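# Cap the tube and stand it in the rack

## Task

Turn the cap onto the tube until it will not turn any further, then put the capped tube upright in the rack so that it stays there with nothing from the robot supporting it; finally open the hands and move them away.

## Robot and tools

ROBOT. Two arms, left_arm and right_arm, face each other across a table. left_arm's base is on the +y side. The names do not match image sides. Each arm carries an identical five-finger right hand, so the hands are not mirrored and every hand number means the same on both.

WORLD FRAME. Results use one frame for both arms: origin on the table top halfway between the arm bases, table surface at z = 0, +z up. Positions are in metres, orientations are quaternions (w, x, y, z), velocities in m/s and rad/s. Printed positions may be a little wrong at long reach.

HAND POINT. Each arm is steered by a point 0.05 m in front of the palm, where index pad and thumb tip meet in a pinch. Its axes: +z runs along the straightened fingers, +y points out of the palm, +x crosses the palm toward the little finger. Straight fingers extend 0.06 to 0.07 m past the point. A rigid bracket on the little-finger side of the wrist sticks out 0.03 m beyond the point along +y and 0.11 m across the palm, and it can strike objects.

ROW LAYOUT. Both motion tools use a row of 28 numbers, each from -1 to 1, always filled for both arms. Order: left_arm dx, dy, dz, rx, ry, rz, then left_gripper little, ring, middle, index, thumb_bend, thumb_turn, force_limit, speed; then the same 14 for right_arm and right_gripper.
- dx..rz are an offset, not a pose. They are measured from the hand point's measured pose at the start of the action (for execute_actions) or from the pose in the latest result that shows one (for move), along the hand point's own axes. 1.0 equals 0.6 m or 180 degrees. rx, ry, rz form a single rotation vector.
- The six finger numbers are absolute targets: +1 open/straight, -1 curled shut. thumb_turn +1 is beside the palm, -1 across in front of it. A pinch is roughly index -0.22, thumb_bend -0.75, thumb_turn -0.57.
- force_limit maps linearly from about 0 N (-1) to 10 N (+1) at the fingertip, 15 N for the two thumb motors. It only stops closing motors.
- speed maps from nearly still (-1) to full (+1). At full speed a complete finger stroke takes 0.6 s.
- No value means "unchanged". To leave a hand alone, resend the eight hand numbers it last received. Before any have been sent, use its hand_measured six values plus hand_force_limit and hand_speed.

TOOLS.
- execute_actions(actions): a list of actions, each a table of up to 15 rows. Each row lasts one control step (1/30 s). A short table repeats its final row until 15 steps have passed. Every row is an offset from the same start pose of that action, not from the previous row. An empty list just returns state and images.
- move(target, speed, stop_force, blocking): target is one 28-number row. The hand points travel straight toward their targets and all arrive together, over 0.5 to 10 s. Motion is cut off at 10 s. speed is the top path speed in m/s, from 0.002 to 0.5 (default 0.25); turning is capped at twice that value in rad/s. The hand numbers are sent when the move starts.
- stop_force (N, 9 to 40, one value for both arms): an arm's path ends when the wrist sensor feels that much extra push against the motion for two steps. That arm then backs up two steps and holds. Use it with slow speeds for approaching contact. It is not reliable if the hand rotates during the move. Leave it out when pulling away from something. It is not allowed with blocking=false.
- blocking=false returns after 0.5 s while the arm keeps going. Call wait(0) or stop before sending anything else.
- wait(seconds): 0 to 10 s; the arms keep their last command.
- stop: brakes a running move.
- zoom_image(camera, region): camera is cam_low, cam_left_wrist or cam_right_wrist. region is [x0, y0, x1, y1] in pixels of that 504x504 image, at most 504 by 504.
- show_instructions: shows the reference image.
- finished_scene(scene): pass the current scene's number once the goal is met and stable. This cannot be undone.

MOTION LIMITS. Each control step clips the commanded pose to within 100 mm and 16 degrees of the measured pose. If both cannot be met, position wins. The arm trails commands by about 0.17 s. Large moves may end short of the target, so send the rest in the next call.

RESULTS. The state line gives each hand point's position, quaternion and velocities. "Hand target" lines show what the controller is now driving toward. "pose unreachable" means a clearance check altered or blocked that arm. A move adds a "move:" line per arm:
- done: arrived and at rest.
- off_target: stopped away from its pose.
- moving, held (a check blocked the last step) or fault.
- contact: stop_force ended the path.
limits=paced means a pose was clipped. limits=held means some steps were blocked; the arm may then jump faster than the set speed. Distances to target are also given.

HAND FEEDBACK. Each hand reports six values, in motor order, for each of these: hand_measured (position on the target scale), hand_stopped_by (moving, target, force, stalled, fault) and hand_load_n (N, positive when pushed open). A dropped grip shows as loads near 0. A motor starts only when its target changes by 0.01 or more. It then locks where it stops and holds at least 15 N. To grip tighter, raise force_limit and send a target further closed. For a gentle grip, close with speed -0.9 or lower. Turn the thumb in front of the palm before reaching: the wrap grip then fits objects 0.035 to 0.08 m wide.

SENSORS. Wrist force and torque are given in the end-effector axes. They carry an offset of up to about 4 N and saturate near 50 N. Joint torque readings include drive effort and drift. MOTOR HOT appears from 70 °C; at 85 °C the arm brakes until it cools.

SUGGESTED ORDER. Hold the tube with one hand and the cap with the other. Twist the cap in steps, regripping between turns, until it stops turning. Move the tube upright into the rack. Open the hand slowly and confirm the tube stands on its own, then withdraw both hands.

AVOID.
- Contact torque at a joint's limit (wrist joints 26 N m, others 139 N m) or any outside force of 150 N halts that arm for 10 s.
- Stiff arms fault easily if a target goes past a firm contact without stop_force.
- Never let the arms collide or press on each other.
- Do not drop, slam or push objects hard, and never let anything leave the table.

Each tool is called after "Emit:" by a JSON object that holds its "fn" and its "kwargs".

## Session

Emit:
{"fn": "execute_actions", "kwargs": {"actions": []}}

Scene clock: 0.00 s.
left_arm: end_effector_position=(+0.2938, +0.4688, +0.4707) hand_measured=(+1.000, +1.000, +1.000, +1.000, +1.000, +1.000) hand_load_n=(+0.0, +0.0, +0.0, +0.0, +0.0, +0.0) hand_stopped_by=(target, target, target, target, target, target) hand_force_limit=0.00 hand_speed=-0.80 end_effector_quat_wxyz=(-0.012, +0.388, +0.922, -0.000) end_effector_velocity=(-0.000, +0.000, +0.000) end_effector_angular_velocity=(-0.002, -0.001, -0.001) | right_arm: end_effector_position=(+0.0623, -0.3298, +0.4838) hand_measured=(+1.000, +1.000, +1.000, +1.000, +1.000, +1.000) hand_load_n=(+0.0, +0.0, +0.0, +0.0, +0.0, +0.0) hand_stopped_by=(target, target, target, target, target, target) hand_force_limit=0.00 hand_speed=-0.80 end_effector_quat_wxyz=(+0.000, -0.369, +0.929, -0.011) end_effector_velocity=(+0.000, +0.000, -0.000) end_effector_angular_velocity=(-0.001, +0.002, -0.000)
Joint positions: left_arm=[ 0.57  -1.726  1.367  1.949  1.587 -1.862] | right_arm=[-1.189 -1.744  1.34   1.976  1.592 -1.869]
Joint velocities: left_arm=[-0.    -0.002 -0.     0.     0.     0.001] | right_arm=[ 0.     0.002 -0.     0.     0.     0.001]
Joint torques (N m, as the arm reports them, + toward a larger angle): no reading
Motor temperatures (°C, as the motors report them): left_arm=[27 28 28 34 28 38] | right_arm=[29 28 29 37 37 37]
Wrist force (N, on the end effector, along its own x y z axes, offset not removed): no reading
Wrist torque (N m, same axes, about the end effector's origin, offset not removed): no reading
Hand target (left_arm): +0.294, +0.469, +0.471; -0.012, +0.388, +0.922, -0.000
Hand target (right_arm): +0.062, -0.330, +0.484; +0.000, -0.369, +0.929, -0.011
camera_calibration (this result's frames):
cam_left_wrist: T_world_to_cam=[[0.802438, 0.595914, 0.0312984, -0.530693], [0.497232, -0.696713, 0.51706, -0.0581097], [0.329929, -0.399346, -0.855377, 0.623124], [0, 0, 0, 1]] pos_world=[0.249155, 0.524604, 0.579662]
cam_right_wrist: T_world_to_cam=[[-0.590196, 0.806687, -0.0304216, 0.316426], [0.674436, 0.513446, 0.530574, -0.127924], [0.443627, 0.292625, -0.847093, 0.604852], [0, 0, 0, 1]] pos_world=[0.00470157, -0.366569, 0.589865]

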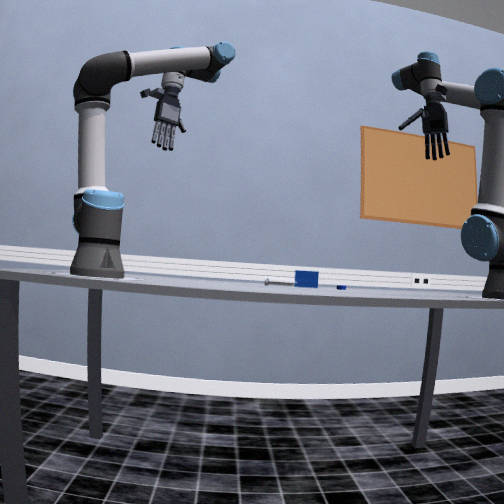

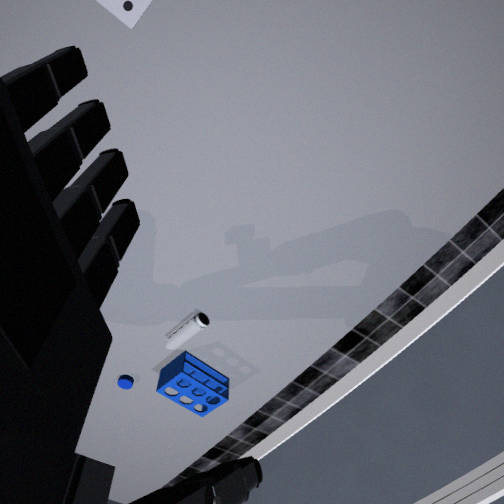

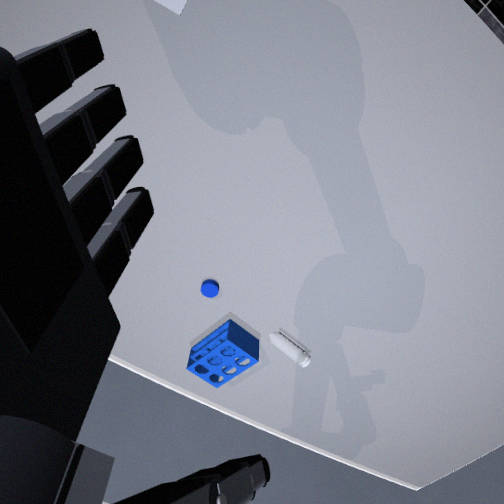

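Emit:
{"fn": "move", "kwargs": {"target": [-0.68,-0.304,0.618,0.196,-0.391,-0.613,-1,-1,0.3,0.3,0,-1,0.1,0.5,-0.376,-0.057,0.473,0.21,-0.376,-0.59,1,1,0.3,0.3,0,-1,0.1,0.5], "speed": 0.35}}

Scene clock: 5.87 s.
left_arm: end_effector_position=(+0.4391, +0.0535, +0.0912) hand_measured=(-1.000, -1.000, +0.300, +0.300, +0.000, -1.000) hand_load_n=(+0.0, +0.0, +0.0, +0.0, +0.0, +0.0) hand_stopped_by=(target, target, target, target, target, target) hand_force_limit=0.10 hand_speed=0.50 end_effector_quat_wxyz=(-0.343, +0.550, -0.648, +0.400) end_effector_velocity=(+0.001, -0.002, -0.001) end_effector_angular_velocity=(+0.000, +0.004, +0.016) | right_arm: end_effector_position=(+0.2521, -0.2062, +0.1988) hand_measured=(+1.000, +1.000, +0.300, +0.300, +0.000, -1.000) hand_load_n=(+0.0, +0.0, +0.0, +0.0, +0.0, +0.0) hand_stopped_by=(target, target, target, target, target, target) hand_force_limit=0.10 hand_speed=0.50 end_effector_quat_wxyz=(+0.525, -0.841, +0.107, -0.076) end_effector_velocity=(+0.001, +0.000, -0.001) end_effector_angular_velocity=(-0.001, -0.002, +0.008)
Joint positions: left_arm=[ 0.244 -0.874  1.349  0.537  0.551 -4.074] | right_arm=[-1.452 -1.563  1.975  0.414  0.638 -3.875]
Joint velocities: left_arm=[ 0.002  0.017 -0.023  0.03  -0.005 -0.027] | right_arm=[-0.001  0.008 -0.003  0.003 -0.005 -0.012]
Joint torques (N m, as the arm reports them, + toward a larger angle): left_arm=[ 10.85 -32.87 -28.51   3.66  -2.63  -2.45] | right_arm=[-10.31  -8.4  -29.54   3.17  -3.32  -2.25]
Motor temperatures (°C, as the motors report them): left_arm=[27 28 28 34 28 38] | right_arm=[29 28 29 37 37 37]
Wrist force (N, on the end effector, along its own x y z axes, offset not removed): left_arm=[1.4 -2.2 2.1] | right_arm=[-6.5 -0.8 -2.7]
Wrist torque (N m, same axes, about the end effector's origin, offset not removed): left_arm=[-0.67 -0.55 -0.02] | right_arm=[0.24 1.44 -0.28]
Hand target (left_arm): +0.439, +0.053, +0.091; +0.343, -0.551, +0.647, -0.400
Hand target (right_arm): +0.252, -0.206, +0.199; -0.525, +0.841, -0.107, +0.076
Off the commanded pose (left_arm): 0.002 m, 0 deg.
Off the commanded pose (right_arm): 0.001 m, 0 deg.
move: done
camera_calibration (this result's frames):
cam_left_wrist: T_world_to_cam=[[-0.451265, 0.211979, -0.866848, 0.264985], [-0.280551, 0.888426, 0.363306, 0.0472762], [0.847143, 0.407142, -0.341444, -0.232364], [0, 0, 0, 1]] pos_world=[0.329687, -0.00356729, 0.133187]
cam_right_wrist: T_world_to_cam=[[-0.21838, -0.382497, -0.897778, 0.153598], [-0.928135, -0.202783, 0.31216, 0.13153], [-0.301454, 0.901429, -0.310726, 0.449828], [0, 0, 0, 1]] pos_world=[0.291223, -0.320066, 0.236612]

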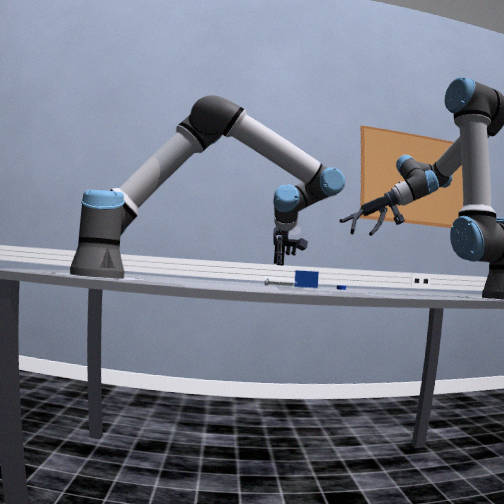

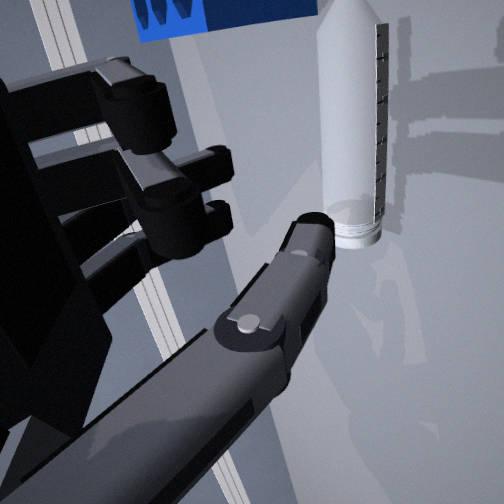

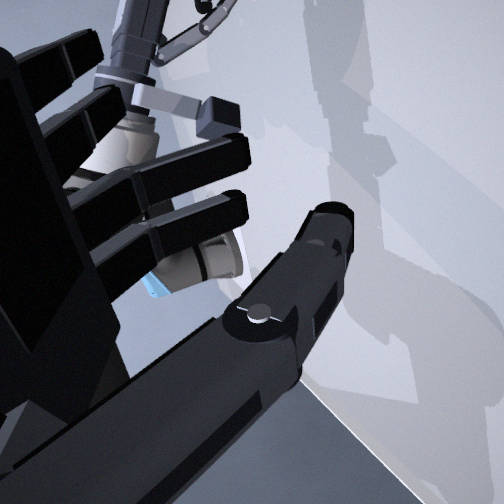

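Emit:
{"fn": "move", "kwargs": {"target": [0,0.017,0.041,0,0,0,-1,-1,0.3,0.3,0,-1,0.1,0.5,0,0,-0.08,0,0,0,1,1,0.3,0.3,0,-1,0.1,0.5]}}

Emit:
{"fn": "move", "kwargs": {"target": [0,0.072,0.036,0,0,0,-1,-1,0.3,0.3,0,-1,0.1,0.5,0,0,0,0,0,0,1,1,0.3,0.3,0,-1,0.1,0.5], "speed": 0.04, "stop_force": 12}}

Scene clock: 7.23 s.
left_arm: end_effector_position=(+0.4564, +0.0509, +0.0712) hand_measured=(-1.000, -1.000, +0.300, +0.300, +0.000, -1.000) hand_load_n=(+0.0, +0.0, +0.0, +0.0, +0.0, +0.0) hand_stopped_by=(target, target, target, target, target, target) hand_force_limit=0.10 hand_speed=0.50 end_effector_quat_wxyz=(-0.343, +0.550, -0.648, +0.400) end_effector_velocity=(+0.001, -0.000, -0.001) end_effector_angular_velocity=(+0.000, +0.000, -0.000) | right_arm: end_effector_position=(+0.2407, -0.2475, +0.2198) hand_measured=(+1.000, +1.000, +0.300, +0.300, +0.000, -1.000) hand_load_n=(+0.0, +0.0, +0.0, +0.0, +0.0, +0.0) hand_stopped_by=(target, target, target, target, target, target) hand_force_limit=0.10 hand_speed=0.50 end_effector_quat_wxyz=(+0.525, -0.841, +0.108, -0.076) end_effector_velocity=(-0.001, -0.002, +0.001) end_effector_angular_velocity=(+0.000, -0.000, +0.005)
Joint positions: left_arm=[ 0.275 -0.839  1.334  0.476  0.568 -4.026] | right_arm=[-1.598 -1.632  2.02   0.608  0.549 -4.081]
Joint velocities: left_arm=[ 0.001  0.002 -0.    -0.002  0.001  0.001] | right_arm=[-0.009 -0.     0.002  0.018 -0.008 -0.023]
Joint torques (N m, as the arm reports them, + toward a larger angle): left_arm=[ 12.25 -33.02 -27.85  -0.21   0.44   2.89] | right_arm=[-10.52 -13.    -5.46   3.41  -3.73  -2.23]
Motor temperatures (°C, as the motors report them): left_arm=[27 28 28 34 28 38] | right_arm=[29 28 29 37 37 37]
Wrist force (N, on the end effector, along its own x y z axes, offset not removed): left_arm=[1.3 -0.8 1.0] | right_arm=[-2.0 1.4 2.2]
Wrist torque (N m, same axes, about the end effector's origin, offset not removed): left_arm=[-0.35 -0.36 0.03] | right_arm=[0.21 0.45 -0.25]
Hand target (left_arm): +0.456, +0.051, +0.071; +0.343, -0.550, +0.648, -0.400
Hand target (right_arm): +0.241, -0.248, +0.220; -0.525, +0.841, -0.107, +0.076
Off the commanded pose (left_arm): 0.000 m, 0 deg.
Off the commanded pose (right_arm): 0.000 m, 0 deg.
move: done
camera_calibration (this result's frames):
cam_left_wrist: T_world_to_cam=[[-0.451115, 0.211989, -0.866923, 0.255985], [-0.280591, 0.888433, 0.363258, 0.061741], [0.847209, 0.407122, -0.341303, -0.252811], [0, 0, 0, 1]] pos_world=[0.346987, -0.00619375, 0.113207]
cam_right_wrist: T_world_to_cam=[[-0.218332, -0.382443, -0.897813, 0.154123], [-0.92832, -0.2023, 0.311924, 0.106187], [-0.300921, 0.901561, -0.310861, 0.490117], [0, 0, 0, 1]] pos_world=[0.279712, -0.361445, 0.25761]

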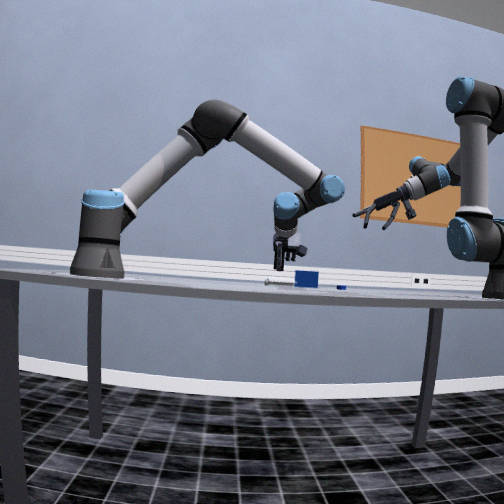

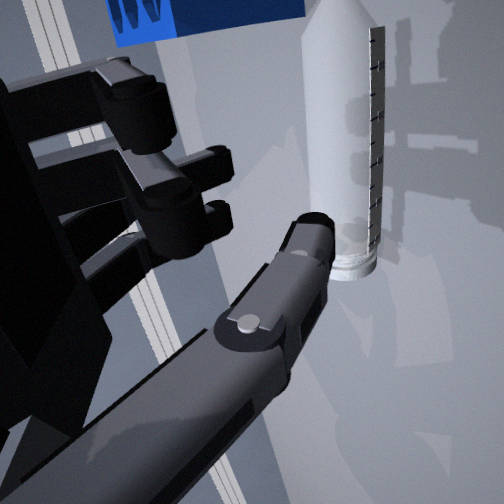

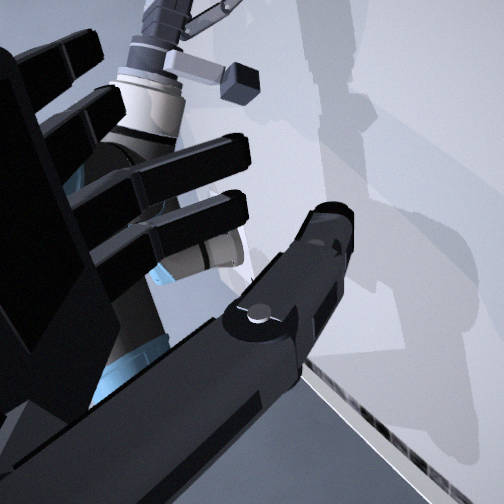

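Scene clock: 8.80 s.
left_arm: end_effector_position=(+0.4566, +0.0512, +0.0231) hand_measured=(-1.000, -1.000, +0.300, +0.300, +0.000, -1.000) hand_load_n=(+0.0, +0.0, +0.0, +0.0, +0.0, +0.0) hand_stopped_by=(target, target, target, target, target, target) hand_force_limit=0.10 hand_speed=0.50 end_effector_quat_wxyz=(-0.343, +0.550, -0.648, +0.400) end_effector_velocity=(+0.000, -0.000, -0.003) end_effector_angular_velocity=(+0.000, +0.000, -0.000) | right_arm: end_effector_position=(+0.2407, -0.2475, +0.2198) hand_measured=(+1.000, +1.000, +0.300, +0.300, +0.000, -1.000) hand_load_n=(+0.0, +0.0, +0.0, +0.0, +0.0, +0.0) hand_stopped_by=(target, target, target, target, target, target) hand_force_limit=0.10 hand_speed=0.50 end_effector_quat_wxyz=(+0.525, -0.841, +0.108, -0.076) end_effector_velocity=(+0.000, +0.000, -0.000) end_effector_angular_velocity=(+0.000, -0.001, -0.000)
Joint positions: left_arm=[ 0.275 -0.78   1.367  0.384  0.568 -4.025] | right_arm=[-1.598 -1.632  2.02   0.608  0.549 -4.081]
Joint velocities: left_arm=[ 0.     0.004  0.001 -0.005  0.     0.001] | right_arm=[ 0.     0.    -0.    -0.002  0.     0.001]
Joint torques (N m, as the arm reports them, + toward a larger angle): left_arm=[ 12.45 -34.31  -6.16  -0.11   0.21   2.39] | right_arm=[  9.9  -14.2  -29.92  -0.23   1.56   2.25]
Motor temperatures (°C, as the motors report them): left_arm=[27 28 28 34 28 38] | right_arm=[29 28 29 37 37 37]
Wrist force (N, on the end effector, along its own x y z axes, offset not removed): left_arm=[2.1 -0.9 2.1] | right_arm=[0.8 -3.1 -2.1]
Wrist torque (N m, same axes, about the end effector's origin, offset not removed): left_arm=[-0.45 -0.58 0.13] | right_arm=[-0.18 0.01 -0.04]
Hand target (left_arm): +0.457, +0.051, +0.023; +0.343, -0.550, +0.648, -0.400
Hand target (right_arm): +0.241, -0.248, +0.220; -0.525, +0.841, -0.108, +0.076
Off the commanded pose (left_arm): 0.000 m, 0 deg.
Off the commanded pose (right_arm): 0.000 m, 0 deg.
move: done
camera_calibration (this result's frames):
cam_left_wrist: T_world_to_cam=[[-0.451129, 0.211982, -0.866917, 0.214352], [-0.280606, 0.888425, 0.363264, 0.0789555], [0.847197, 0.407141, -0.341311, -0.269564], [0, 0, 0, 1]] pos_world=[0.347229, -0.0058342, 0.0651381]
cam_right_wrist: T_world_to_cam=[[-0.218333, -0.382444, -0.897813, 0.154123], [-0.928319, -0.2023, 0.311926, 0.106186], [-0.300921, 0.901561, -0.310861, 0.490116], [0, 0, 0, 1]] pos_world=[0.279711, -0.361445, 0.257609]

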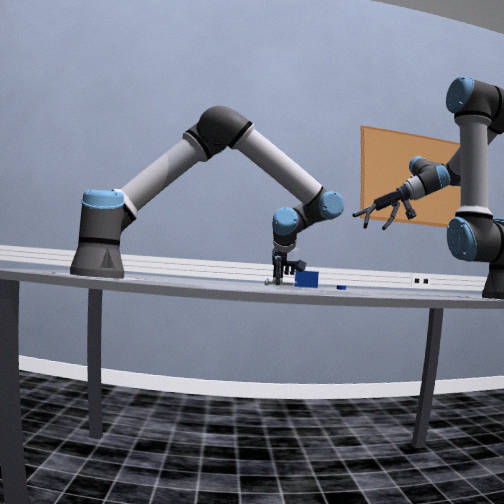

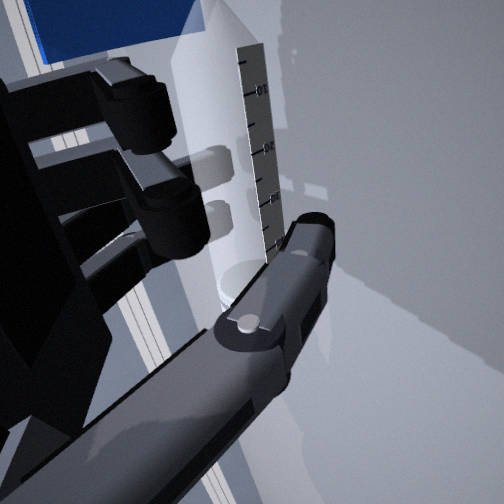

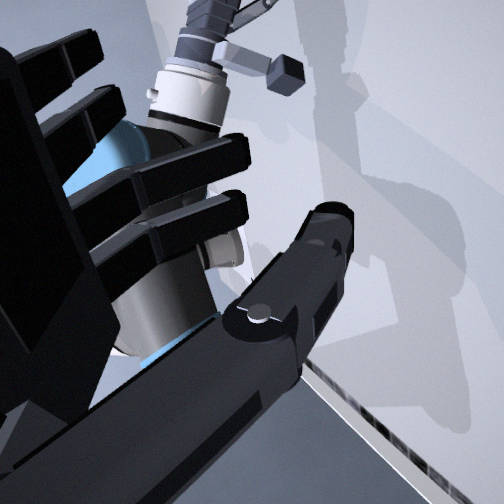

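Emit:
{"fn": "move", "kwargs": {"target": [0,0,0,0,0,0,-1,-1,-0.3,-0.3,0,-1,0.1,-0.85,0,0,0,0,0,0,1,1,0.3,0.3,0,-1,0.1,0.5]}}

Emit:
{"fn": "move", "kwargs": {"target": [0,-0.022,-0.011,0,0,0,-1,-1,-0.3,-0.3,0,-1,0.1,-0.85,0,0,0,0,0,0,1,1,0.3,0.3,0,-1,0.1,0.5], "speed": 0.06}}

Emit:
{"fn": "move", "kwargs": {"target": [0.05,0.089,-0.179,0,0.477,0.237,-1,-1,-0.3,-0.3,0,-1,0.1,-0.85,0,0,0,0,0,0,1,1,0.3,0.3,0,-1,0.1,0.5], "speed": 0.3}}

Scene clock: 10.63 s.
left_arm: end_effector_position=(+0.4566, +0.0512, +0.0232) hand_measured=(-1.000, -1.000, -0.022, -0.030, +0.004, -1.000) hand_load_n=(+0.0, +0.0, +4.5, +5.5, +7.5, +0.0) hand_stopped_by=(target, target, force, force, target, target) hand_force_limit=0.10 hand_speed=-0.85 end_effector_quat_wxyz=(-0.343, +0.550, -0.648, +0.400) end_effector_velocity=(-0.000, -0.000, +0.000) end_effector_angular_velocity=(-0.000, +0.000, -0.000) | right_arm: end_effector_position=(+0.2407, -0.2475, +0.2198) hand_measured=(+1.000, +1.000, +0.300, +0.300, +0.000, -1.000) hand_load_n=(+0.0, +0.0, +0.0, +0.0, +0.0, +0.0) hand_stopped_by=(target, target, target, target, target, target) hand_force_limit=0.10 hand_speed=0.50 end_effector_quat_wxyz=(+0.525, -0.841, +0.108, -0.076) end_effector_velocity=(-0.000, +0.000, +0.000) end_effector_angular_velocity=(+0.000, +0.000, +0.000)
Joint positions: left_arm=[ 0.275 -0.78   1.367  0.384  0.568 -4.025] | right_arm=[-1.598 -1.632  2.02   0.608  0.549 -4.081]
Joint velocities: left_arm=[-0. -0. -0.  0.  0. -0.] | right_arm=[ 0.    -0.    -0.     0.001 -0.     0.   ]
Joint torques (N m, as the arm reports them, + toward a larger angle): left_arm=[  9.34 -53.47 -22.83   2.62  -0.21  -0.55] | right_arm=[  9.89 -13.77 -29.12  -0.16   1.54   2.35]
Motor temperatures (°C, as the motors report them): left_arm=[27 28 28 34 28 38] | right_arm=[29 28 29 37 37 37]
Wrist force (N, on the end effector, along its own x y z axes, offset not removed): left_arm=[0.9 -6.8 -0.8] | right_arm=[-1.6 -4.2 -0.2]
Wrist torque (N m, same axes, about the end effector's origin, offset not removed): left_arm=[-0.50 -0.35 0.03] | right_arm=[-0.43 0.39 -0.38]
Hand target (left_arm): +0.457, +0.051, +0.023; +0.343, -0.550, +0.648, -0.400
Hand target (right_arm): +0.241, -0.248, +0.220; -0.525, +0.841, -0.108, +0.076
Off the commanded pose (left_arm): 0.000 m, 0 deg.
Off the commanded pose (right_arm): 0.000 m, 0 deg.
move: done
camera_calibration (this result's frames):
cam_left_wrist: T_world_to_cam=[[-0.451114, 0.211978, -0.866927, 0.214384], [-0.280595, 0.888436, 0.363247, 0.0789473], [0.847209, 0.407121, -0.341306, -0.269557], [0, 0, 0, 1]] pos_world=[0.347235, -0.00584173, 0.0651763]
cam_right_wrist: T_world_to_cam=[[-0.218331, -0.382444, -0.897813, 0.154123], [-0.92832, -0.2023, 0.311924, 0.106187], [-0.300921, 0.901561, -0.310862, 0.490117], [0, 0, 0, 1]] pos_world=[0.279712, -0.361445, 0.25761]

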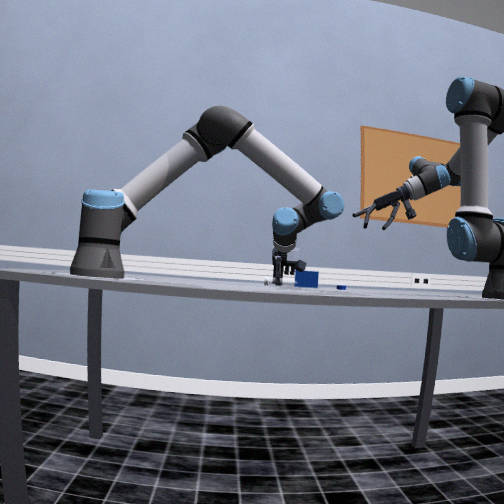

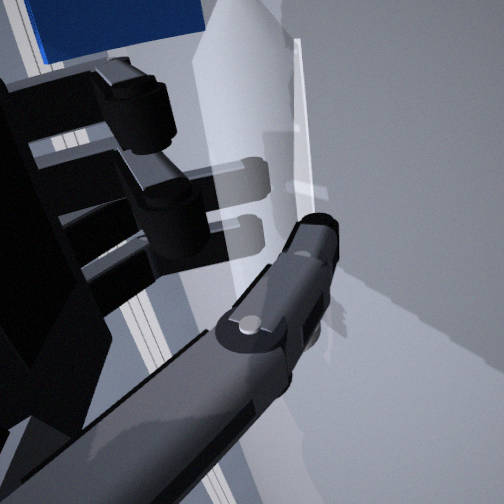

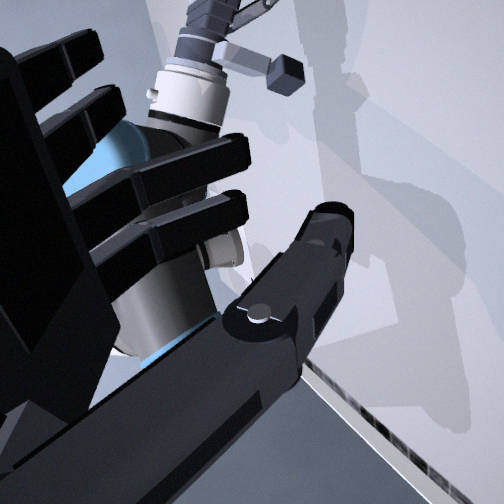

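Scene clock: 11.43 s.
left_arm: end_effector_position=(+0.4566, +0.0512, +0.0377) hand_measured=(-1.000, -1.000, -0.022, -0.030, +0.004, -1.000) hand_load_n=(+0.0, +0.0, +4.5, +5.0, +8.5, -0.5) hand_stopped_by=(target, target, force, force, target, target) hand_force_limit=0.10 hand_speed=-0.85 end_effector_quat_wxyz=(-0.343, +0.550, -0.648, +0.400) end_effector_velocity=(+0.000, +0.000, +0.002) end_effector_angular_velocity=(-0.001, +0.001, +0.001) | right_arm: end_effector_position=(+0.2407, -0.2475, +0.2198) hand_measured=(+1.000, +1.000, +0.300, +0.300, +0.000, -1.000) hand_load_n=(+0.0, +0.0, +0.0, +0.0, +0.0, +0.0) hand_stopped_by=(target, target, target, target, target, target) hand_force_limit=0.10 hand_speed=0.50 end_effector_quat_wxyz=(+0.525, -0.841, +0.108, -0.076) end_effector_velocity=(+0.000, -0.000, -0.000) end_effector_angular_velocity=(-0.001, -0.003, +0.001)
Joint positions: left_arm=[ 0.275 -0.799  1.358  0.411  0.568 -4.025] | right_arm=[-1.598 -1.632  2.02   0.608  0.549 -4.081]
Joint velocities: left_arm=[ 0.001 -0.002 -0.002  0.005  0.    -0.002] | right_arm=[ 0.     0.    -0.    -0.     0.001 -0.004]
Joint torques (N m, as the arm reports them, + toward a larger angle): left_arm=[ -9.59 -57.83 -27.56   3.22  -2.64  -2.84] | right_arm=[  9.69 -14.19 -28.57  -0.1    1.78   2.29]
Motor temperatures (°C, as the motors report them): left_arm=[27 28 28 34 28 38] | right_arm=[29 28 29 37 37 37]
Wrist force (N, on the end effector, along its own x y z axes, offset not removed): left_arm=[2.4 -1.2 1.9] | right_arm=[-1.2 0.2 -1.1]
Wrist torque (N m, same axes, about the end effector's origin, offset not removed): left_arm=[-0.47 -0.62 0.09] | right_arm=[0.16 0.36 -0.25]
Hand target (left_arm): +0.457, +0.051, +0.038; +0.343, -0.550, +0.648, -0.400
Hand target (right_arm): +0.241, -0.248, +0.220; -0.525, +0.841, -0.108, +0.076
Off the commanded pose (left_arm): 0.000 m, 0 deg.
Off the commanded pose (right_arm): 0.000 m, 0 deg.
move: done
camera_calibration (this result's frames):
cam_left_wrist: T_world_to_cam=[[-0.451162, 0.212033, -0.866888, 0.226991], [-0.280616, 0.888393, 0.363336, 0.073721], [0.847176, 0.407186, -0.34131, -0.264581], [0, 0, 0, 1]] pos_world=[0.347244, -0.00588919, 0.0796866]
cam_right_wrist: T_world_to_cam=[[-0.218331, -0.382444, -0.897813, 0.154123], [-0.92832, -0.2023, 0.311924, 0.106187], [-0.300921, 0.901561, -0.310862, 0.490117], [0, 0, 0, 1]] pos_world=[0.279712, -0.361445, 0.25761]

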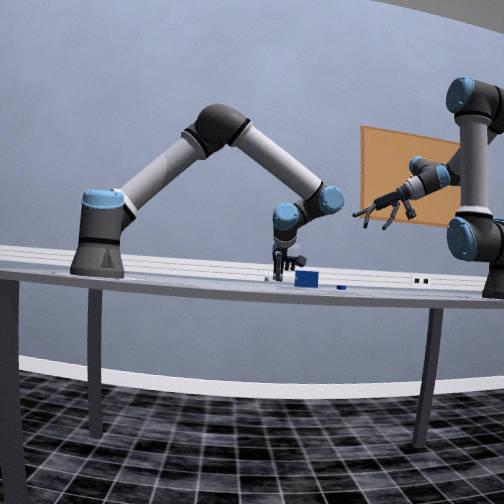

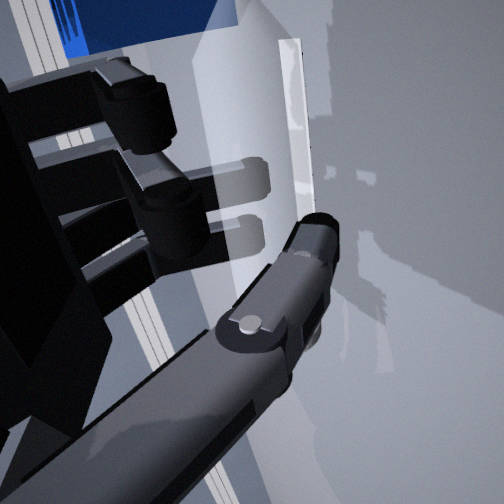

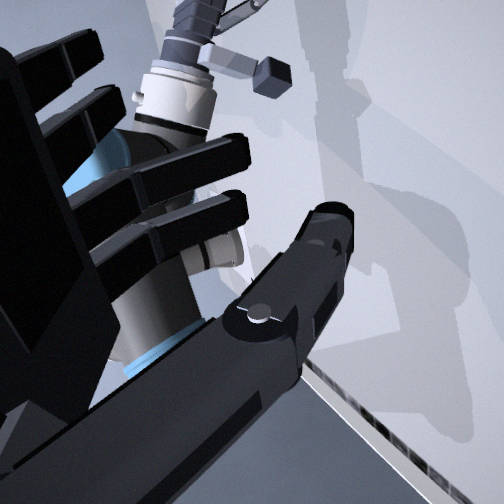

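Scene clock: 14.83 s.
left_arm: end_effector_position=(+0.3337, +0.0409, +0.0381) hand_measured=(-1.000, -1.000, -0.022, -0.030, +0.004, -1.000) hand_load_n=(+0.0, +0.0, +4.5, +5.0, +8.5, -0.5) hand_stopped_by=(target, target, force, force, target, target) hand_force_limit=0.10 hand_speed=-0.85 end_effector_quat_wxyz=(-0.068, +0.111, +0.844, -0.520) end_effector_velocity=(-0.001, -0.000, -0.001) end_effector_angular_velocity=(+0.004, +0.001, -0.012) | right_arm: end_effector_position=(+0.2407, -0.2475, +0.2198) hand_measured=(+1.000, +1.000, +0.300, +0.300, +0.000, -1.000) hand_load_n=(+0.0, +0.0, +0.0, +0.0, +0.0, +0.0) hand_stopped_by=(target, target, target, target, target, target) hand_force_limit=0.10 hand_speed=0.50 end_effector_quat_wxyz=(+0.525, -0.841, +0.108, -0.076) end_effector_velocity=(-0.000, +0.000, -0.000) end_effector_angular_velocity=(+0.000, +0.001, +0.001)
Joint positions: left_arm=[ 0.591 -1.08   1.775 -0.084  2.238 -2.732] | right_arm=[-1.598 -1.632  2.02   0.608  0.549 -4.081]
Joint velocities: left_arm=[ 0.001  0.007 -0.008  0.013  0.01   0.011] | right_arm=[ 0.  0. -0.  0. -0. -0.]
Joint torques (N m, as the arm reports them, + toward a larger angle): left_arm=[ 12.02 -23.22 -25.66   2.2    2.16   2.91] | right_arm=[  9.8  -14.21 -29.04  -0.1    1.71   2.38]
Motor temperatures (°C, as the motors report them): left_arm=[27 28 28 34 28 38] | right_arm=[29 28 29 37 37 37]
Wrist force (N, on the end effector, along its own x y z axes, offset not removed): left_arm=[1.0 -2.3 -0.1] | right_arm=[1.0 1.2 -1.9]
Wrist torque (N m, same axes, about the end effector's origin, offset not removed): left_arm=[-0.48 -0.26 -0.09] | right_arm=[0.31 0.01 -0.27]
Hand target (left_arm): +0.334, +0.041, +0.038; -0.068, +0.112, +0.844, -0.520
Hand target (right_arm): +0.241, -0.248, +0.220; -0.525, +0.841, -0.108, +0.076
Off the commanded pose (left_arm): 0.001 m, 0 deg.
Off the commanded pose (right_arm): 0.000 m, 0 deg.
move: done
camera_calibration (this result's frames):
cam_left_wrist: T_world_to_cam=[[0.255304, 0.434173, -0.863895, -0.0709131], [0.912905, 0.186061, 0.363298, -0.321324], [0.318471, -0.881405, -0.348856, 0.0733278], [0, 0, 0, 1]] pos_world=[0.28809, 0.155206, 0.0810557]
cam_right_wrist: T_world_to_cam=[[-0.218331, -0.382444, -0.897813, 0.154123], [-0.92832, -0.2023, 0.311924, 0.106187], [-0.300921, 0.901561, -0.310862, 0.490117], [0, 0, 0, 1]] pos_world=[0.279712, -0.361445, 0.25761]

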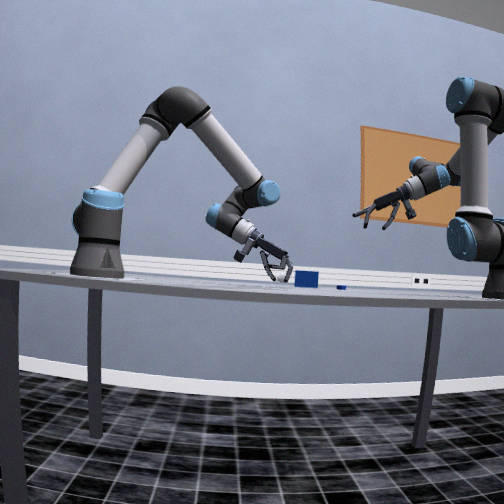

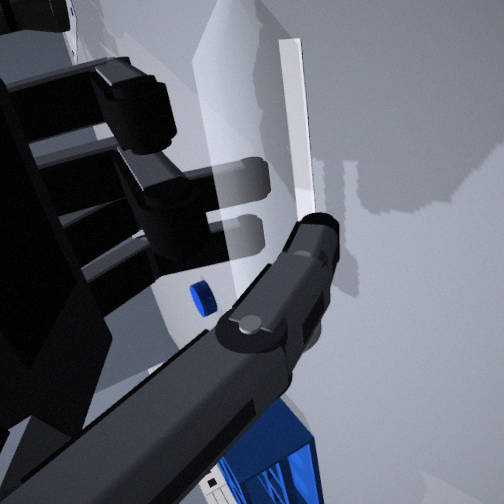

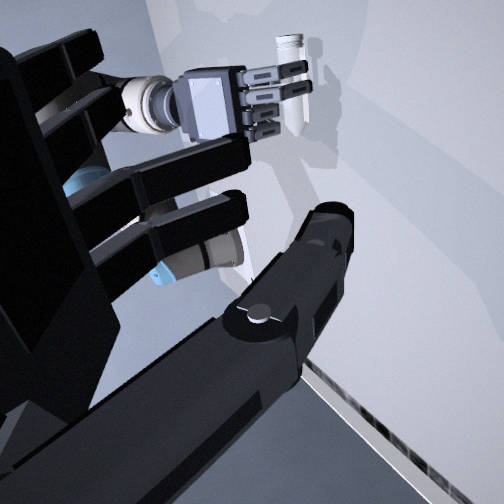

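Emit:
{"fn": "move", "kwargs": {"target": [0,0.021,0.0105,0,0,0,-1,-1,-0.3,-0.3,0,-1,0.1,-0.85,-0.05,0,0,0,0,0,1,1,0.3,0.3,0,-1,0.1,0.5], "speed": 0.04, "stop_force": 10}}

Emit:
{"fn": "move", "kwargs": {"target": [0,0.003,-0.006,0,0,0,-1,-1,0.3,0.3,0,-1,0.1,-0.6,-0.03,0,0,0,0,0,1,1,0.3,0.3,0,-1,0.1,0.5], "speed": 0.03}}

Emit:
{"fn": "move", "kwargs": {"target": [0,-0.12,-0.06,0,0,0,-1,-1,0.3,0.3,0,-1,0.1,-0.6,-0.1,0,0,0,0,0,1,1,0.3,0.3,0,-1,0.1,0.5], "speed": 0.15}}

Scene clock: 16.37 s.
left_arm: end_effector_position=(+0.3338, +0.0410, +0.0241) hand_measured=(-1.000, -1.000, -0.022, -0.030, +0.004, -1.000) hand_load_n=(+0.0, +0.0, +4.5, +4.5, +8.0, -0.5) hand_stopped_by=(target, target, force, force, target, target) hand_force_limit=0.10 hand_speed=-0.85 end_effector_quat_wxyz=(-0.068, +0.111, +0.844, -0.520) end_effector_velocity=(-0.000, -0.000, -0.001) end_effector_angular_velocity=(-0.000, +0.000, +0.000) | right_arm: end_effector_position=(+0.2119, -0.2397, +0.2195) hand_measured=(+1.000, +1.000, +0.300, +0.300, +0.000, -1.000) hand_load_n=(+0.0, +0.0, +0.0, +0.0, +0.0, +0.0) hand_stopped_by=(target, target, target, target, target, target) hand_force_limit=0.10 hand_speed=0.50 end_effector_quat_wxyz=(+0.525, -0.841, +0.108, -0.076) end_effector_velocity=(-0.002, +0.000, -0.000) end_effector_angular_velocity=(+0.000, +0.003, -0.002)
Joint positions: left_arm=[ 0.591 -1.058  1.785 -0.116  2.238 -2.732] | right_arm=[-1.558 -1.699  2.069  0.574  0.571 -4.018]
Joint velocities: left_arm=[-0.     0.001  0.001 -0.002 -0.    -0.001] | right_arm=[ 0.003 -0.004  0.003 -0.002  0.002  0.007]
Joint torques (N m, as the arm reports them, + toward a larger angle): left_arm=[ -2.29 -22.89  -5.41  -1.4   -1.03  -2.41] | right_arm=[  9.98 -19.01  -5.55  -0.17   1.71   2.29]
Motor temperatures (°C, as the motors report them): left_arm=[27 28 28 34 28 38] | right_arm=[29 28 29 37 37 37]
Wrist force (N, on the end effector, along its own x y z axes, offset not removed): left_arm=[0.5 -3.4 1.4] | right_arm=[-0.4 -0.7 1.9]
Wrist torque (N m, same axes, about the end effector's origin, offset not removed): left_arm=[-0.66 -0.23 -0.07] | right_arm=[-0.25 0.14 0.07]
Hand target (left_arm): +0.334, +0.041, +0.024; -0.068, +0.111, +0.844, -0.520
Hand target (right_arm): +0.212, -0.240, +0.219; -0.525, +0.841, -0.108, +0.076
Off the commanded pose (left_arm): 0.000 m, 0 deg.
Off the commanded pose (right_arm): 0.000 m, 0 deg.
move: done
camera_calibration (this result's frames):
cam_left_wrist: T_world_to_cam=[[0.255281, 0.434178, -0.863899, -0.0830669], [0.912888, 0.186132, 0.363304, -0.316332], [0.318538, -0.881387, -0.34884, 0.068478], [0, 0, 0, 1]] pos_world=[0.288168, 0.155301, 0.0670512]
cam_right_wrist: T_world_to_cam=[[-0.218332, -0.382406, -0.897829, 0.150508], [-0.928296, -0.202384, 0.311941, 0.0811344], [-0.300994, 0.901558, -0.310799, 0.474316], [0, 0, 0, 1]] pos_world=[0.250944, -0.353648, 0.257238]

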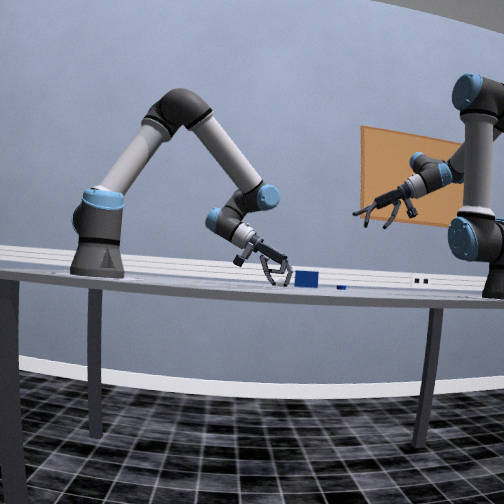

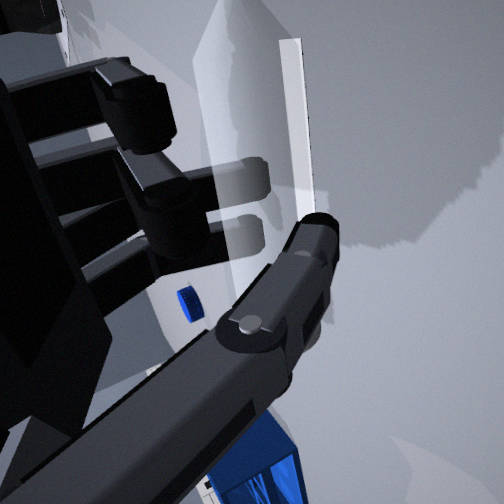

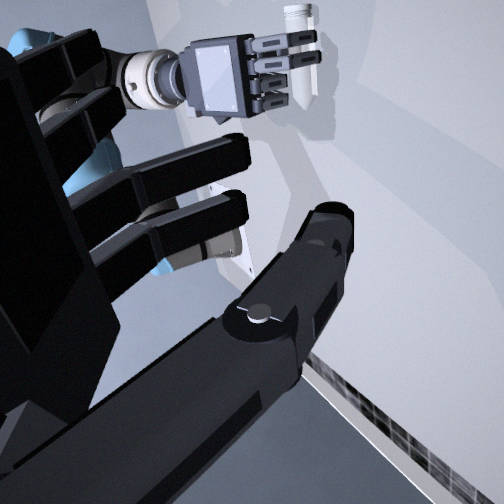

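Scene clock: 17.33 s.
left_arm: end_effector_position=(+0.3348, +0.0449, +0.0241) hand_measured=(-1.000, -1.000, +0.300, +0.300, +0.000, -1.000) hand_load_n=(+0.0, +0.0, +0.0, +0.0, +0.0, +0.0) hand_stopped_by=(target, target, target, target, target, target) hand_force_limit=0.10 hand_speed=-0.60 end_effector_quat_wxyz=(-0.068, +0.111, +0.844, -0.520) end_effector_velocity=(+0.000, +0.001, -0.000) end_effector_angular_velocity=(+0.001, +0.002, +0.001) | right_arm: end_effector_position=(+0.1947, -0.2351, +0.2193) hand_measured=(+1.000, +1.000, +0.300, +0.300, +0.000, -1.000) hand_load_n=(+0.0, +0.0, +0.0, +0.0, +0.0, +0.0) hand_stopped_by=(target, target, target, target, target, target) hand_force_limit=0.10 hand_speed=0.50 end_effector_quat_wxyz=(+0.525, -0.841, +0.108, -0.076) end_effector_velocity=(-0.002, +0.001, +0.000) end_effector_angular_velocity=(+0.001, +0.000, -0.000)
Joint positions: left_arm=[ 0.597 -1.061  1.791 -0.116  2.243 -2.728] | right_arm=[-1.529 -1.739  2.095  0.553  0.588 -3.976]
Joint velocities: left_arm=[ 0.002  0.     0.001 -0.     0.001 -0.001] | right_arm=[ 0.003 -0.005  0.003 -0.002  0.002  0.006]
Joint torques (N m, as the arm reports them, + toward a larger angle): left_arm=[ 12.53 -48.45  -5.33   2.12   2.03   2.57] | right_arm=[ 10.14 -17.77  -6.83  -0.4    1.84   2.11]
Motor temperatures (°C, as the motors report them): left_arm=[27 28 28 34 28 38] | right_arm=[29 28 29 37 37 37]
Wrist force (N, on the end effector, along its own x y z axes, offset not removed): left_arm=[1.8 -1.8 1.1] | right_arm=[3.4 -1.6 -3.7]
Wrist torque (N m, same axes, about the end effector's origin, offset not removed): left_arm=[-0.54 -0.50 0.05] | right_arm=[-0.08 -0.26 0.10]
Hand target (left_arm): +0.335, +0.045, +0.024; -0.068, +0.111, +0.844, -0.520
Hand target (right_arm): +0.195, -0.235, +0.219; -0.525, +0.841, -0.108, +0.076
Off the commanded pose (left_arm): 0.000 m, 0 deg.
Off the commanded pose (right_arm): 0.000 m, 0 deg.
move: done
camera_calibration (this result's frames):
cam_left_wrist: T_world_to_cam=[[0.255302, 0.434187, -0.863888, -0.0849914], [0.912879, 0.186131, 0.363328, -0.318], [0.318549, -0.881384, -0.348841, 0.0715472], [0, 0, 0, 1]] pos_world=[0.289202, 0.159152, 0.0670738]
cam_right_wrist: T_world_to_cam=[[-0.218331, -0.382378, -0.897841, 0.14835], [-0.928277, -0.202452, 0.311953, 0.0661589], [-0.301054, 0.901554, -0.310751, 0.464876], [0, 0, 0, 1]] pos_world=[0.233756, -0.348991, 0.257017]

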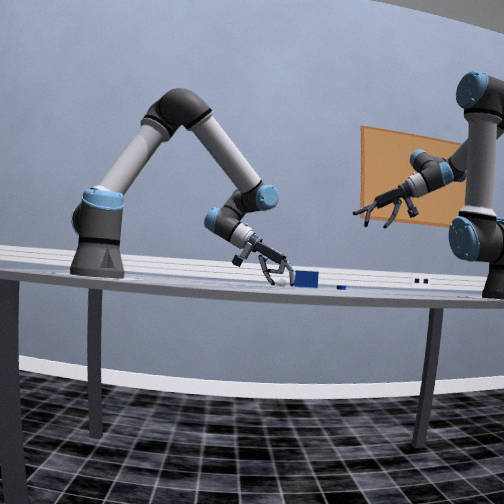

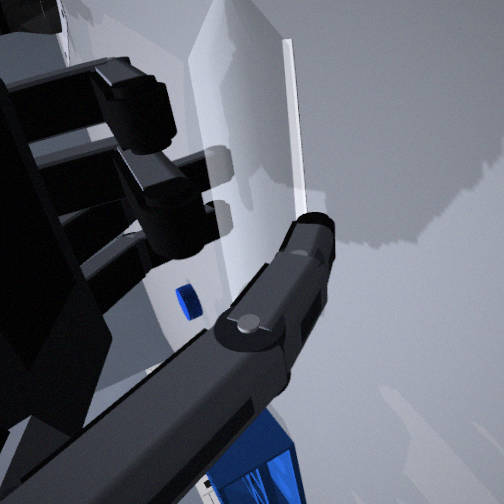

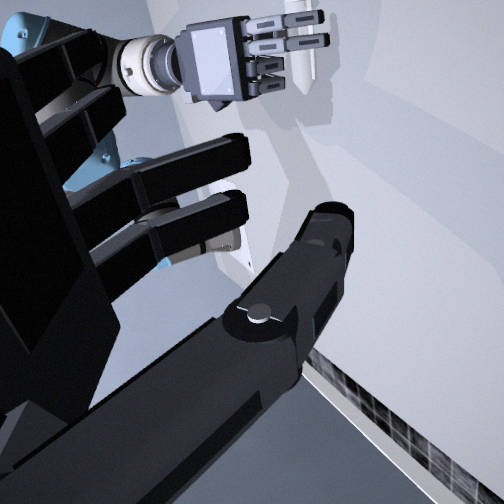

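Scene clock: 18.40 s.
left_arm: end_effector_position=(+0.3346, +0.0445, +0.1044) hand_measured=(-1.000, -1.000, +0.300, +0.300, +0.000, -1.000) hand_load_n=(+0.0, +0.0, +0.0, +0.0, +0.0, +0.0) hand_stopped_by=(target, target, target, target, target, target) hand_force_limit=0.10 hand_speed=-0.60 end_effector_quat_wxyz=(-0.068, +0.111, +0.844, -0.520) end_effector_velocity=(-0.000, -0.000, +0.001) end_effector_angular_velocity=(+0.002, +0.001, -0.001) | right_arm: end_effector_position=(+0.1370, -0.2194, +0.2185) hand_measured=(+1.000, +1.000, +0.300, +0.300, +0.000, -1.000) hand_load_n=(+0.0, +0.0, +0.0, +0.0, +0.0, +0.0) hand_stopped_by=(target, target, target, target, target, target) hand_force_limit=0.10 hand_speed=0.50 end_effector_quat_wxyz=(+0.525, -0.841, +0.107, -0.076) end_effector_velocity=(-0.002, +0.001, -0.000) end_effector_angular_velocity=(-0.001, -0.000, -0.001)
Joint positions: left_arm=[ 0.596 -1.175  1.717  0.071  2.242 -2.728] | right_arm=[-1.399 -1.867  2.165  0.478  0.675 -3.812]
Joint velocities: left_arm=[-0.    -0.001 -0.003  0.007 -0.     0.001] | right_arm=[ 0.008 -0.004  0.001 -0.004  0.007  0.008]
Joint torques (N m, as the arm reports them, + toward a larger angle): left_arm=[-10.32 -45.62 -27.76   2.11   1.71   2.44] | right_arm=[ 10.7  -13.01  -6.78  -0.78   1.71   2.33]
Motor temperatures (°C, as the motors report them): left_arm=[27 28 28 34 28 38] | right_arm=[29 28 29 37 37 37]
Wrist force (N, on the end effector, along its own x y z axes, offset not removed): left_arm=[1.7 -2.1 1.9] | right_arm=[3.3 -5.0 -5.1]
Wrist torque (N m, same axes, about the end effector's origin, offset not removed): left_arm=[-0.68 -0.49 0.01] | right_arm=[-0.41 -0.15 -0.11]
Hand target (left_arm): +0.335, +0.044, +0.105; -0.068, +0.111, +0.844, -0.520
Hand target (right_arm): +0.137, -0.219, +0.219; -0.525, +0.841, -0.108, +0.076
Off the commanded pose (left_arm): 0.000 m, 0 deg.
Off the commanded pose (right_arm): 0.000 m, 0 deg.
move: done
camera_calibration (this result's frames):
cam_left_wrist: T_world_to_cam=[[0.255254, 0.434208, -0.863892, -0.0153638], [0.912834, 0.186302, 0.363354, -0.346923], [0.318716, -0.881337, -0.348805, 0.0992033], [0, 0, 0, 1]] pos_world=[0.288987, 0.158735, 0.147386]
cam_right_wrist: T_world_to_cam=[[-0.218352, -0.382191, -0.897916, 0.141149], [-0.928209, -0.202699, 0.311996, 0.0158604], [-0.301249, 0.901578, -0.310493, 0.433147], [0, 0, 0, 1]] pos_world=[0.176027, -0.333355, 0.256281]

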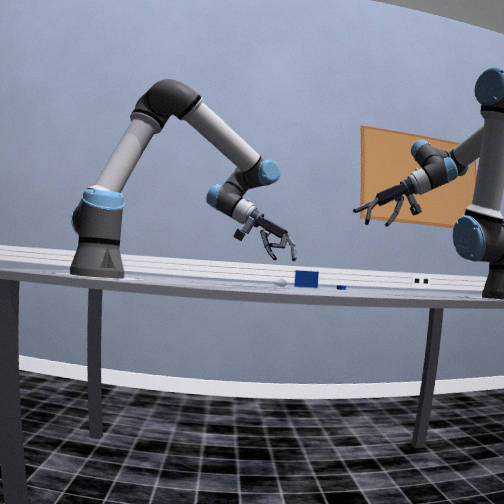

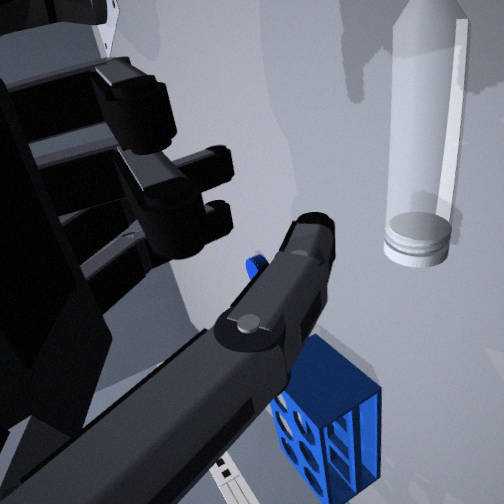

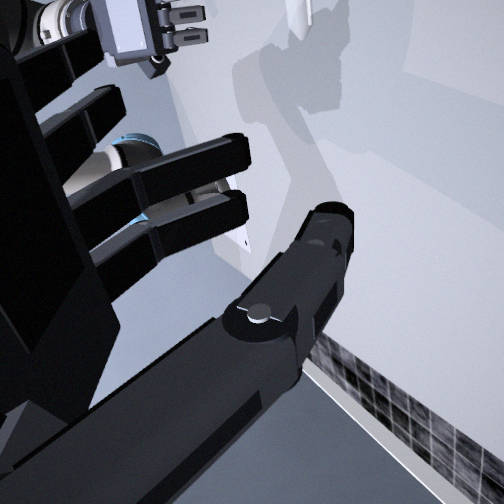

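Emit:
{"fn": "move", "kwargs": {"target": [-0.253,-0.11,0.292,0.009,-0.149,-0.075,-1,-1,0.3,0.3,0,-1,0.1,-0.6,0,0,0,0,0,0,1,1,0.3,0.3,0,-1,0.1,0.5], "speed": 0.3}}

Scene clock: 20.17 s.
left_arm: end_effector_position=(+0.4330, -0.1744, +0.0841) hand_measured=(-1.000, -1.000, +0.300, +0.300, +0.000, -1.000) hand_load_n=(+0.0, +0.0, +0.0, +0.0, +0.0, +0.0) hand_stopped_by=(target, target, target, target, target, target) hand_force_limit=0.10 hand_speed=-0.60 end_effector_quat_wxyz=(-0.067, +0.112, -0.837, +0.532) end_effector_velocity=(+0.001, -0.002, +0.000) end_effector_angular_velocity=(+0.003, +0.000, +0.002) | right_arm: end_effector_position=(+0.1369, -0.2195, +0.2185) hand_measured=(+1.000, +1.000, +0.300, +0.300, +0.000, -1.000) hand_load_n=(+0.0, +0.0, +0.0, +0.0, +0.0, +0.0) hand_stopped_by=(target, target, target, target, target, target) hand_force_limit=0.10 hand_speed=0.50 end_effector_quat_wxyz=(+0.525, -0.841, +0.108, -0.076) end_effector_velocity=(-0.000, +0.000, +0.000) end_effector_angular_velocity=(+0.001, -0.000, +0.001)
Joint positions: left_arm=[ 0.416 -0.788  1.121  0.106  1.634 -3.12 ] | right_arm=[-1.399 -1.867  2.165  0.478  0.675 -3.812]
Joint velocities: left_arm=[-0.     0.006 -0.014  0.01  -0.002 -0.   ] | right_arm=[ 0.    -0.    -0.     0.    -0.001 -0.   ]
Joint torques (N m, as the arm reports them, + toward a larger angle): left_arm=[-10.72 -40.33 -30.47   1.55  -1.57  -2.53] | right_arm=[-10.33   3.5  -31.39   2.78  -3.35  -2.3 ]
Motor temperatures (°C, as the motors report them): left_arm=[27 28 28 34 28 38] | right_arm=[29 28 29 37 37 37]
Wrist force (N, on the end effector, along its own x y z axes, offset not removed): left_arm=[1.8 -1.1 1.8] | right_arm=[-1.3 -1.3 1.2]
Wrist torque (N m, same axes, about the end effector's origin, offset not removed): left_arm=[-0.44 -0.49 0.05] | right_arm=[-0.11 0.35 -0.01]
Hand target (left_arm): +0.433, -0.175, +0.084; +0.067, -0.112, +0.837, -0.532
Hand target (right_arm): +0.137, -0.219, +0.219; -0.525, +0.841, -0.107, +0.076
Off the commanded pose (left_arm): 0.000 m, 0 deg.
Off the commanded pose (right_arm): 0.000 m, 0 deg.
move: done
camera_calibration (this result's frames):
cam_left_wrist: T_world_to_cam=[[0.00395466, 0.477868, -0.878423, 0.154676], [0.697313, 0.628306, 0.344942, -0.216597], [0.716755, -0.6139, -0.330739, -0.259374], [0, 0, 0, 1]] pos_world=[0.336332, -0.0970551, 0.124799]
cam_right_wrist: T_world_to_cam=[[-0.218361, -0.382193, -0.897913, 0.141145], [-0.928206, -0.202698, 0.312005, 0.015856], [-0.301252, 0.901577, -0.310492, 0.433145], [0, 0, 0, 1]] pos_world=[0.176024, -0.333355, 0.256277]

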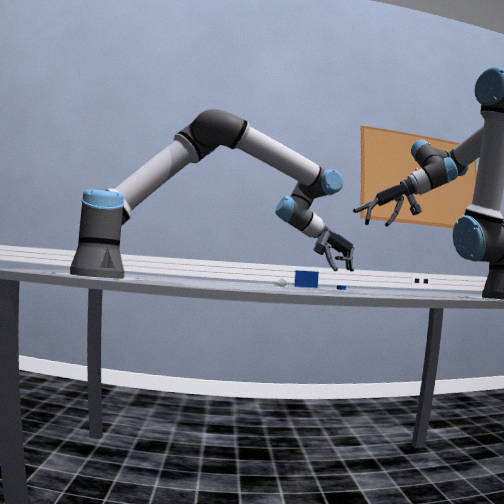

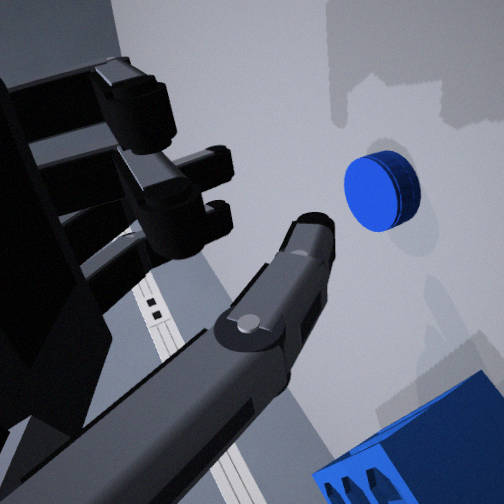

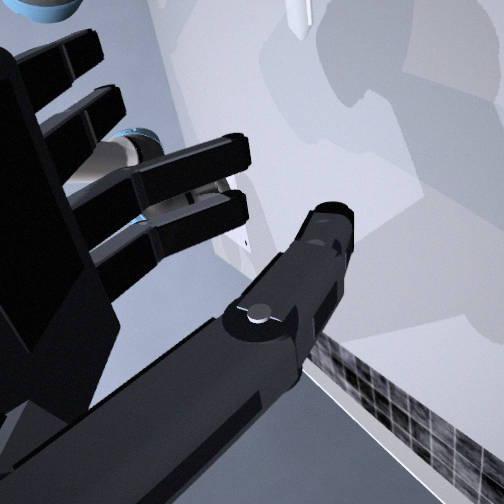

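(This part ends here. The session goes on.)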